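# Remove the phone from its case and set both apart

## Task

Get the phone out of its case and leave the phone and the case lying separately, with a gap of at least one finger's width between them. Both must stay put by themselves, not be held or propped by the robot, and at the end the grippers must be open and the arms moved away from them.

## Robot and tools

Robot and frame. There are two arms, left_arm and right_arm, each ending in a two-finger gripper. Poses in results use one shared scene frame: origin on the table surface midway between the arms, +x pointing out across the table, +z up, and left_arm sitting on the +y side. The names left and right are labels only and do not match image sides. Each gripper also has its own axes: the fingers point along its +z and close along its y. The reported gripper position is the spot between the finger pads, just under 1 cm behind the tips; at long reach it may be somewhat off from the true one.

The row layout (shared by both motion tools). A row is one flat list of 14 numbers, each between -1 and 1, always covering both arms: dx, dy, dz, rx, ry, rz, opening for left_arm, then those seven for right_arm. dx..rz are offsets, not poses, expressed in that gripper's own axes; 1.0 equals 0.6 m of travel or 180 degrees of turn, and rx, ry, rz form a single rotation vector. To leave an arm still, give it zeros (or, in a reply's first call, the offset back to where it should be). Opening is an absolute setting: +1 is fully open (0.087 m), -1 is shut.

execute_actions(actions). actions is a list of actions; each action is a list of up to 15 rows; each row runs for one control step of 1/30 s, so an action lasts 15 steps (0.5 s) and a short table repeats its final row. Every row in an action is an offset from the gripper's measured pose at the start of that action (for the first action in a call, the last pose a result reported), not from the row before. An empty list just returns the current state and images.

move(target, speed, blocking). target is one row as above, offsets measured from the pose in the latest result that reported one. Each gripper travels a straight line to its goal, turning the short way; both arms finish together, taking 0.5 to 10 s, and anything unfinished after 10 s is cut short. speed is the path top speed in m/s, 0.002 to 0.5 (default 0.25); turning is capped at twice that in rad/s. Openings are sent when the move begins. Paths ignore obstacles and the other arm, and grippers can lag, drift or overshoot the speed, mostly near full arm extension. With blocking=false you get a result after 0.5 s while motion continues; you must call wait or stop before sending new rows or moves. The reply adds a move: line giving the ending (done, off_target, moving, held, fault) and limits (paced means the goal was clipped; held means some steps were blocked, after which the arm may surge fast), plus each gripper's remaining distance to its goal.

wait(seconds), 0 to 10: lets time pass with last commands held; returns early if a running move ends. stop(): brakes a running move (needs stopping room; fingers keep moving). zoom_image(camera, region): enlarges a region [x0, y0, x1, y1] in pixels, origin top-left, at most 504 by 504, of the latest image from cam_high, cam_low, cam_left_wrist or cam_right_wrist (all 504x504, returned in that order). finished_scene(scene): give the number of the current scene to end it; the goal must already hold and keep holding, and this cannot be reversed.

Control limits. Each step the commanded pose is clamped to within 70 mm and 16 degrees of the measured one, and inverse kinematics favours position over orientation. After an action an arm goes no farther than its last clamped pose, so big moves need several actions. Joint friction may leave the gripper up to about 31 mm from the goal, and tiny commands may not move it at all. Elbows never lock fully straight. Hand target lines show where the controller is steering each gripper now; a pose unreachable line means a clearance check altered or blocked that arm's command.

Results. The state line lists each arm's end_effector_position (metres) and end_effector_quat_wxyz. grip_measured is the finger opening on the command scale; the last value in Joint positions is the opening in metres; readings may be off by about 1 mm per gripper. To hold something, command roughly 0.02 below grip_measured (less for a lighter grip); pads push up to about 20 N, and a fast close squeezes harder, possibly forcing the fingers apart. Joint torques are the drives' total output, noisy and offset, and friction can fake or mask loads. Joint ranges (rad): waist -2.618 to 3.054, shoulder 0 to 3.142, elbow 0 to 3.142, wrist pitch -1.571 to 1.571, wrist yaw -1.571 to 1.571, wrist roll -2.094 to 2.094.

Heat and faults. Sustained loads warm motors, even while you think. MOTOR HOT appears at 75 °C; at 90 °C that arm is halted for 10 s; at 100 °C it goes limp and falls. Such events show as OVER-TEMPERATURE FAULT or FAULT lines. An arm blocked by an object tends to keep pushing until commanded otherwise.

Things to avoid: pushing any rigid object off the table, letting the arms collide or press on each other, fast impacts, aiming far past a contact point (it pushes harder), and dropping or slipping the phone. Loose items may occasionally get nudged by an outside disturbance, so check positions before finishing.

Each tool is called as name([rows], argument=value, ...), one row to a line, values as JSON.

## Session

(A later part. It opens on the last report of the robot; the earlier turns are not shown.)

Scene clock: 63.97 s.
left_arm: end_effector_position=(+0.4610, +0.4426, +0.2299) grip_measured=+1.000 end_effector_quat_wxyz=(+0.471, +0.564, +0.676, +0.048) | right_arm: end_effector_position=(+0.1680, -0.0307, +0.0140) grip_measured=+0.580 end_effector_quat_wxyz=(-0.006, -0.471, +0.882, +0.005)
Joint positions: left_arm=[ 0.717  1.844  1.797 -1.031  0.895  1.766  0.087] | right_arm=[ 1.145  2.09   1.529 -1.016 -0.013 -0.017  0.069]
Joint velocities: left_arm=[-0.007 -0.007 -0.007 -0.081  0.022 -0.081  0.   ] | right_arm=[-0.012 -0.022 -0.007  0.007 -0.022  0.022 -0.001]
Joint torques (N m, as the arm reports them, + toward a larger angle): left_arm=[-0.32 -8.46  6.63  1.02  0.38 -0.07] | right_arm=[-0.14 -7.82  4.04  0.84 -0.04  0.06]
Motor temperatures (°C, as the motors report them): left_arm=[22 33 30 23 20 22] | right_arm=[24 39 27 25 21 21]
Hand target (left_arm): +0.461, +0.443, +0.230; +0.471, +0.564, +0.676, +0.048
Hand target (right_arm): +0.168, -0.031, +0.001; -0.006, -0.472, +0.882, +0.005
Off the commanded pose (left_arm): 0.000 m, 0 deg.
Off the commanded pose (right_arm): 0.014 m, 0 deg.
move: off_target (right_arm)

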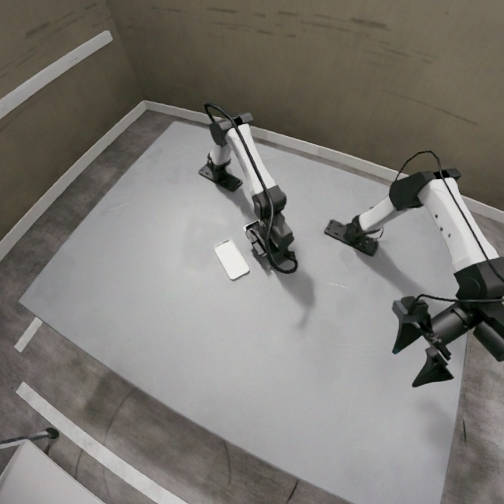

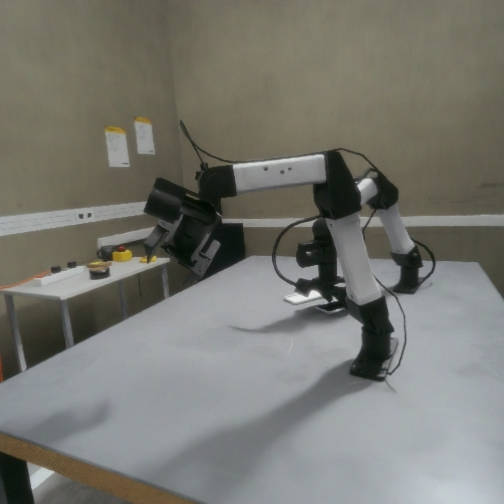

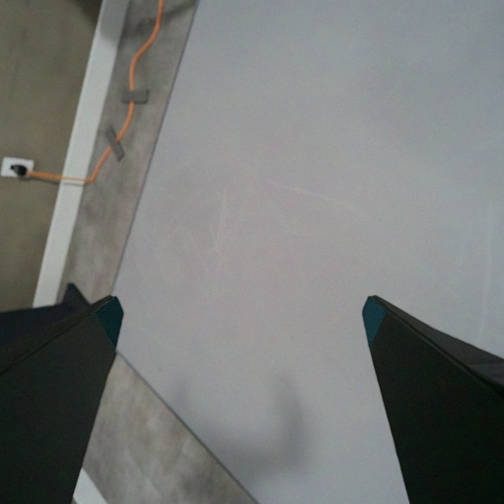

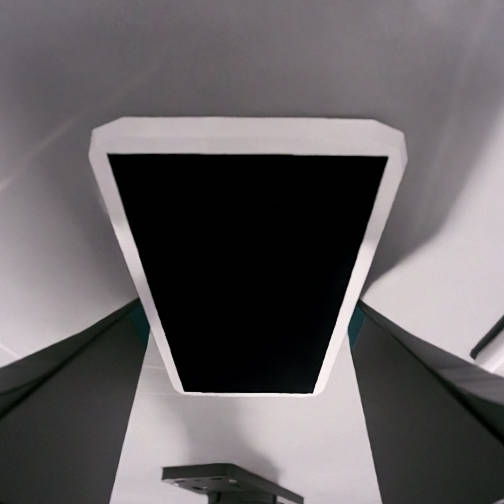

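execute_actions([
  [[0,0,0,0,0,0,1,0,0,0,0,0,0,0.555],[0,0,0,0,0,0,1,0,0,0,0,0,0,0.555],[0,0,0,0,0,0,1,0,0,0,0,0,0,0.555],[0,0,0,0,0,0,1,0,0,0,0,0,0,0.9]],
])

move(target=[0,0,0,0,0,0,1,0.15,0,-0.27,0,0,0,1])

Scene clock: 70.13 s.
left_arm: end_effector_position=(+0.4610, +0.4426, +0.2299) grip_measured=+1.000 end_effector_quat_wxyz=(+0.471, +0.564, +0.676, +0.048) | right_arm: end_effector_position=(+0.1676, -0.0303, +0.0140) grip_measured=+0.900 end_effector_quat_wxyz=(-0.006, -0.471, +0.882, +0.006)
Joint positions: left_arm=[ 0.717  1.844  1.797 -1.031  0.895  1.766  0.087] | right_arm=[ 1.145  2.09   1.529 -1.015 -0.016 -0.016  0.083]
Joint velocities: left_arm=[ 0.002 -0.017 -0.007 -0.007 -0.022 -0.066  0.   ] | right_arm=[-0.002  0.007 -0.007 -0.051 -0.007  0.022  0.   ]
Joint torques (N m, as the arm reports them, + toward a larger angle): left_arm=[-0.3  -8.49  6.74  1.02  0.38 -0.08] | right_arm=[-0.24 -8.96  6.45  0.33 -0.04  0.06]
Motor temperatures (°C, as the motors report them): left_arm=[22 34 30 23 20 22] | right_arm=[24 39 27 25 21 21]
Hand target (left_arm): +0.461, +0.443, +0.230; +0.471, +0.564, +0.676, +0.048
Hand target (right_arm): +0.168, -0.031, +0.014; -0.006, -0.471, +0.882, +0.005
Off the commanded pose (left_arm): 0.000 m, 0 deg.
Off the commanded pose (right_arm): 0.001 m, 0 deg.

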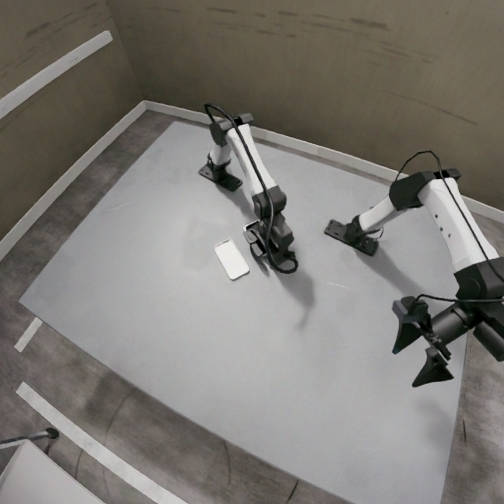

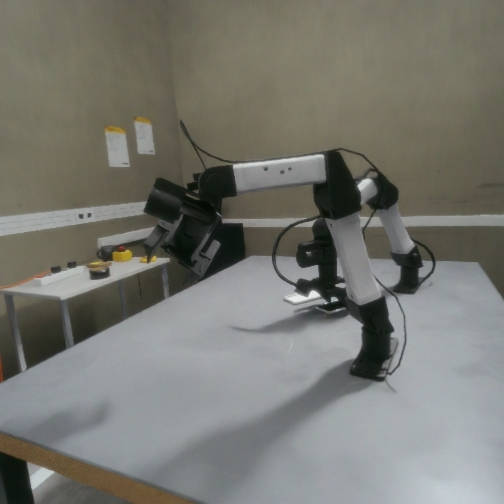

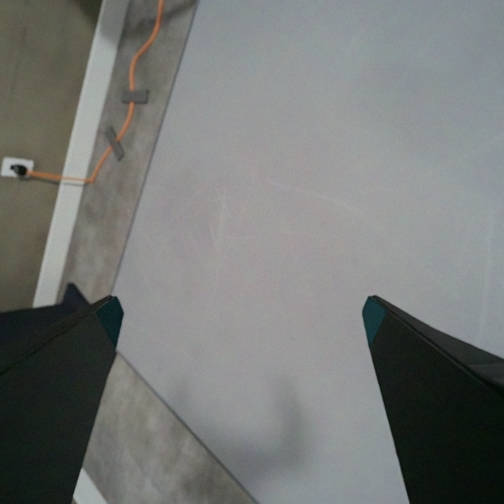

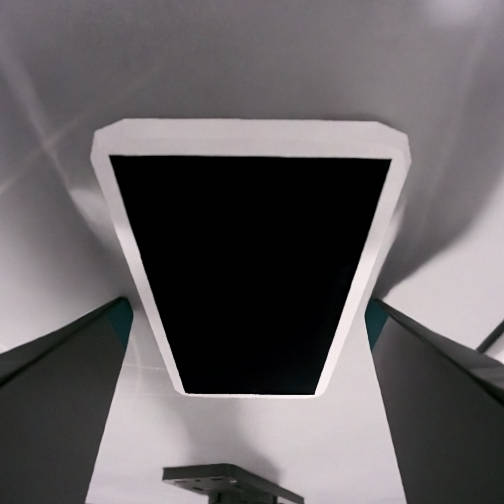

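Scene clock: 71.57 s.
left_arm: end_effector_position=(+0.4610, +0.4426, +0.2299) grip_measured=+1.000 end_effector_quat_wxyz=(+0.471, +0.564, +0.676, +0.048) | right_arm: end_effector_position=(+0.1158, -0.1052, +0.1706) grip_measured=+1.000 end_effector_quat_wxyz=(-0.009, -0.472, +0.882, +0.004)
Joint positions: left_arm=[ 0.717  1.844  1.797 -1.031  0.895  1.766  0.087] | right_arm=[ 1.145  1.694  1.63  -1.518 -0.016 -0.017  0.087]
Joint velocities: left_arm=[-0.007 -0.017 -0.002  0.11   0.066  0.037  0.   ] | right_arm=[ 0.007 -0.012 -0.002 -0.051 -0.051 -0.022  0.   ]
Joint torques (N m, as the arm reports them, + toward a larger angle): left_arm=[-0.39 -8.48  6.67  1.02  0.37 -0.09] | right_arm=[-0.77 -6.28  7.66  0.18 -0.03 -0.03]
Motor temperatures (°C, as the motors report them): left_arm=[22 34 30 23 20 22] | right_arm=[24 39 27 25 21 21]
Hand target (left_arm): +0.461, +0.443, +0.230; +0.471, +0.564, +0.676, +0.048
Hand target (right_arm): +0.118, -0.107, +0.175; -0.006, -0.472, +0.882, +0.006
Off the commanded pose (left_arm): 0.000 m, 0 deg.
Off the commanded pose (right_arm): 0.007 m, 0 deg.
move: done

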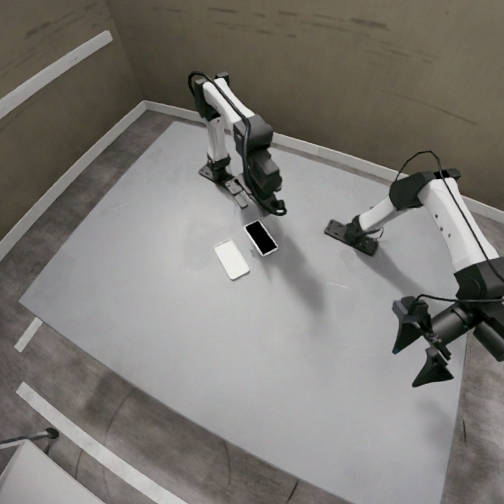

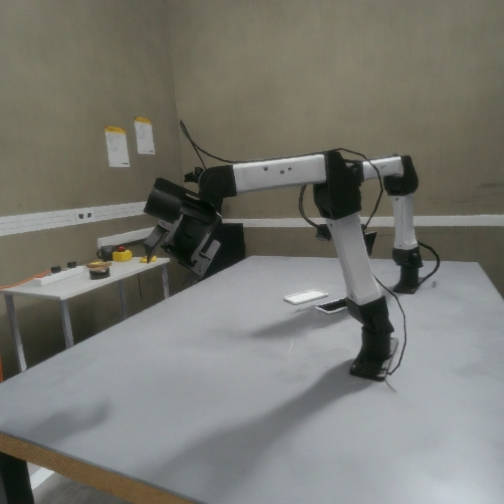

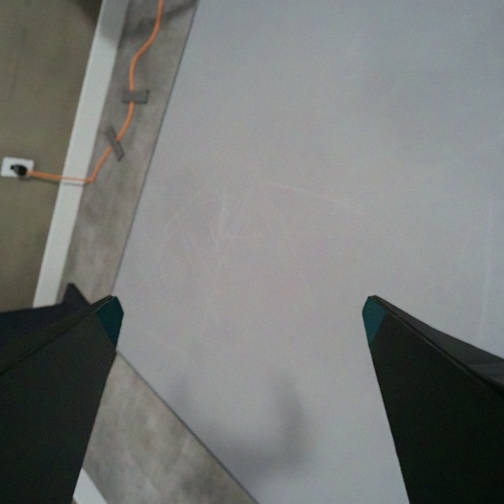

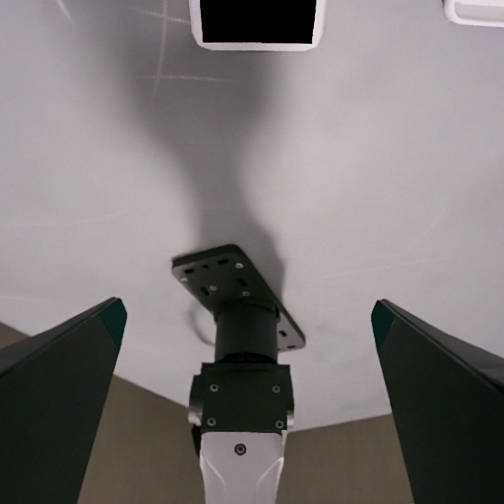

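finished_scene(scene=2)

The scene is finished: the task was done.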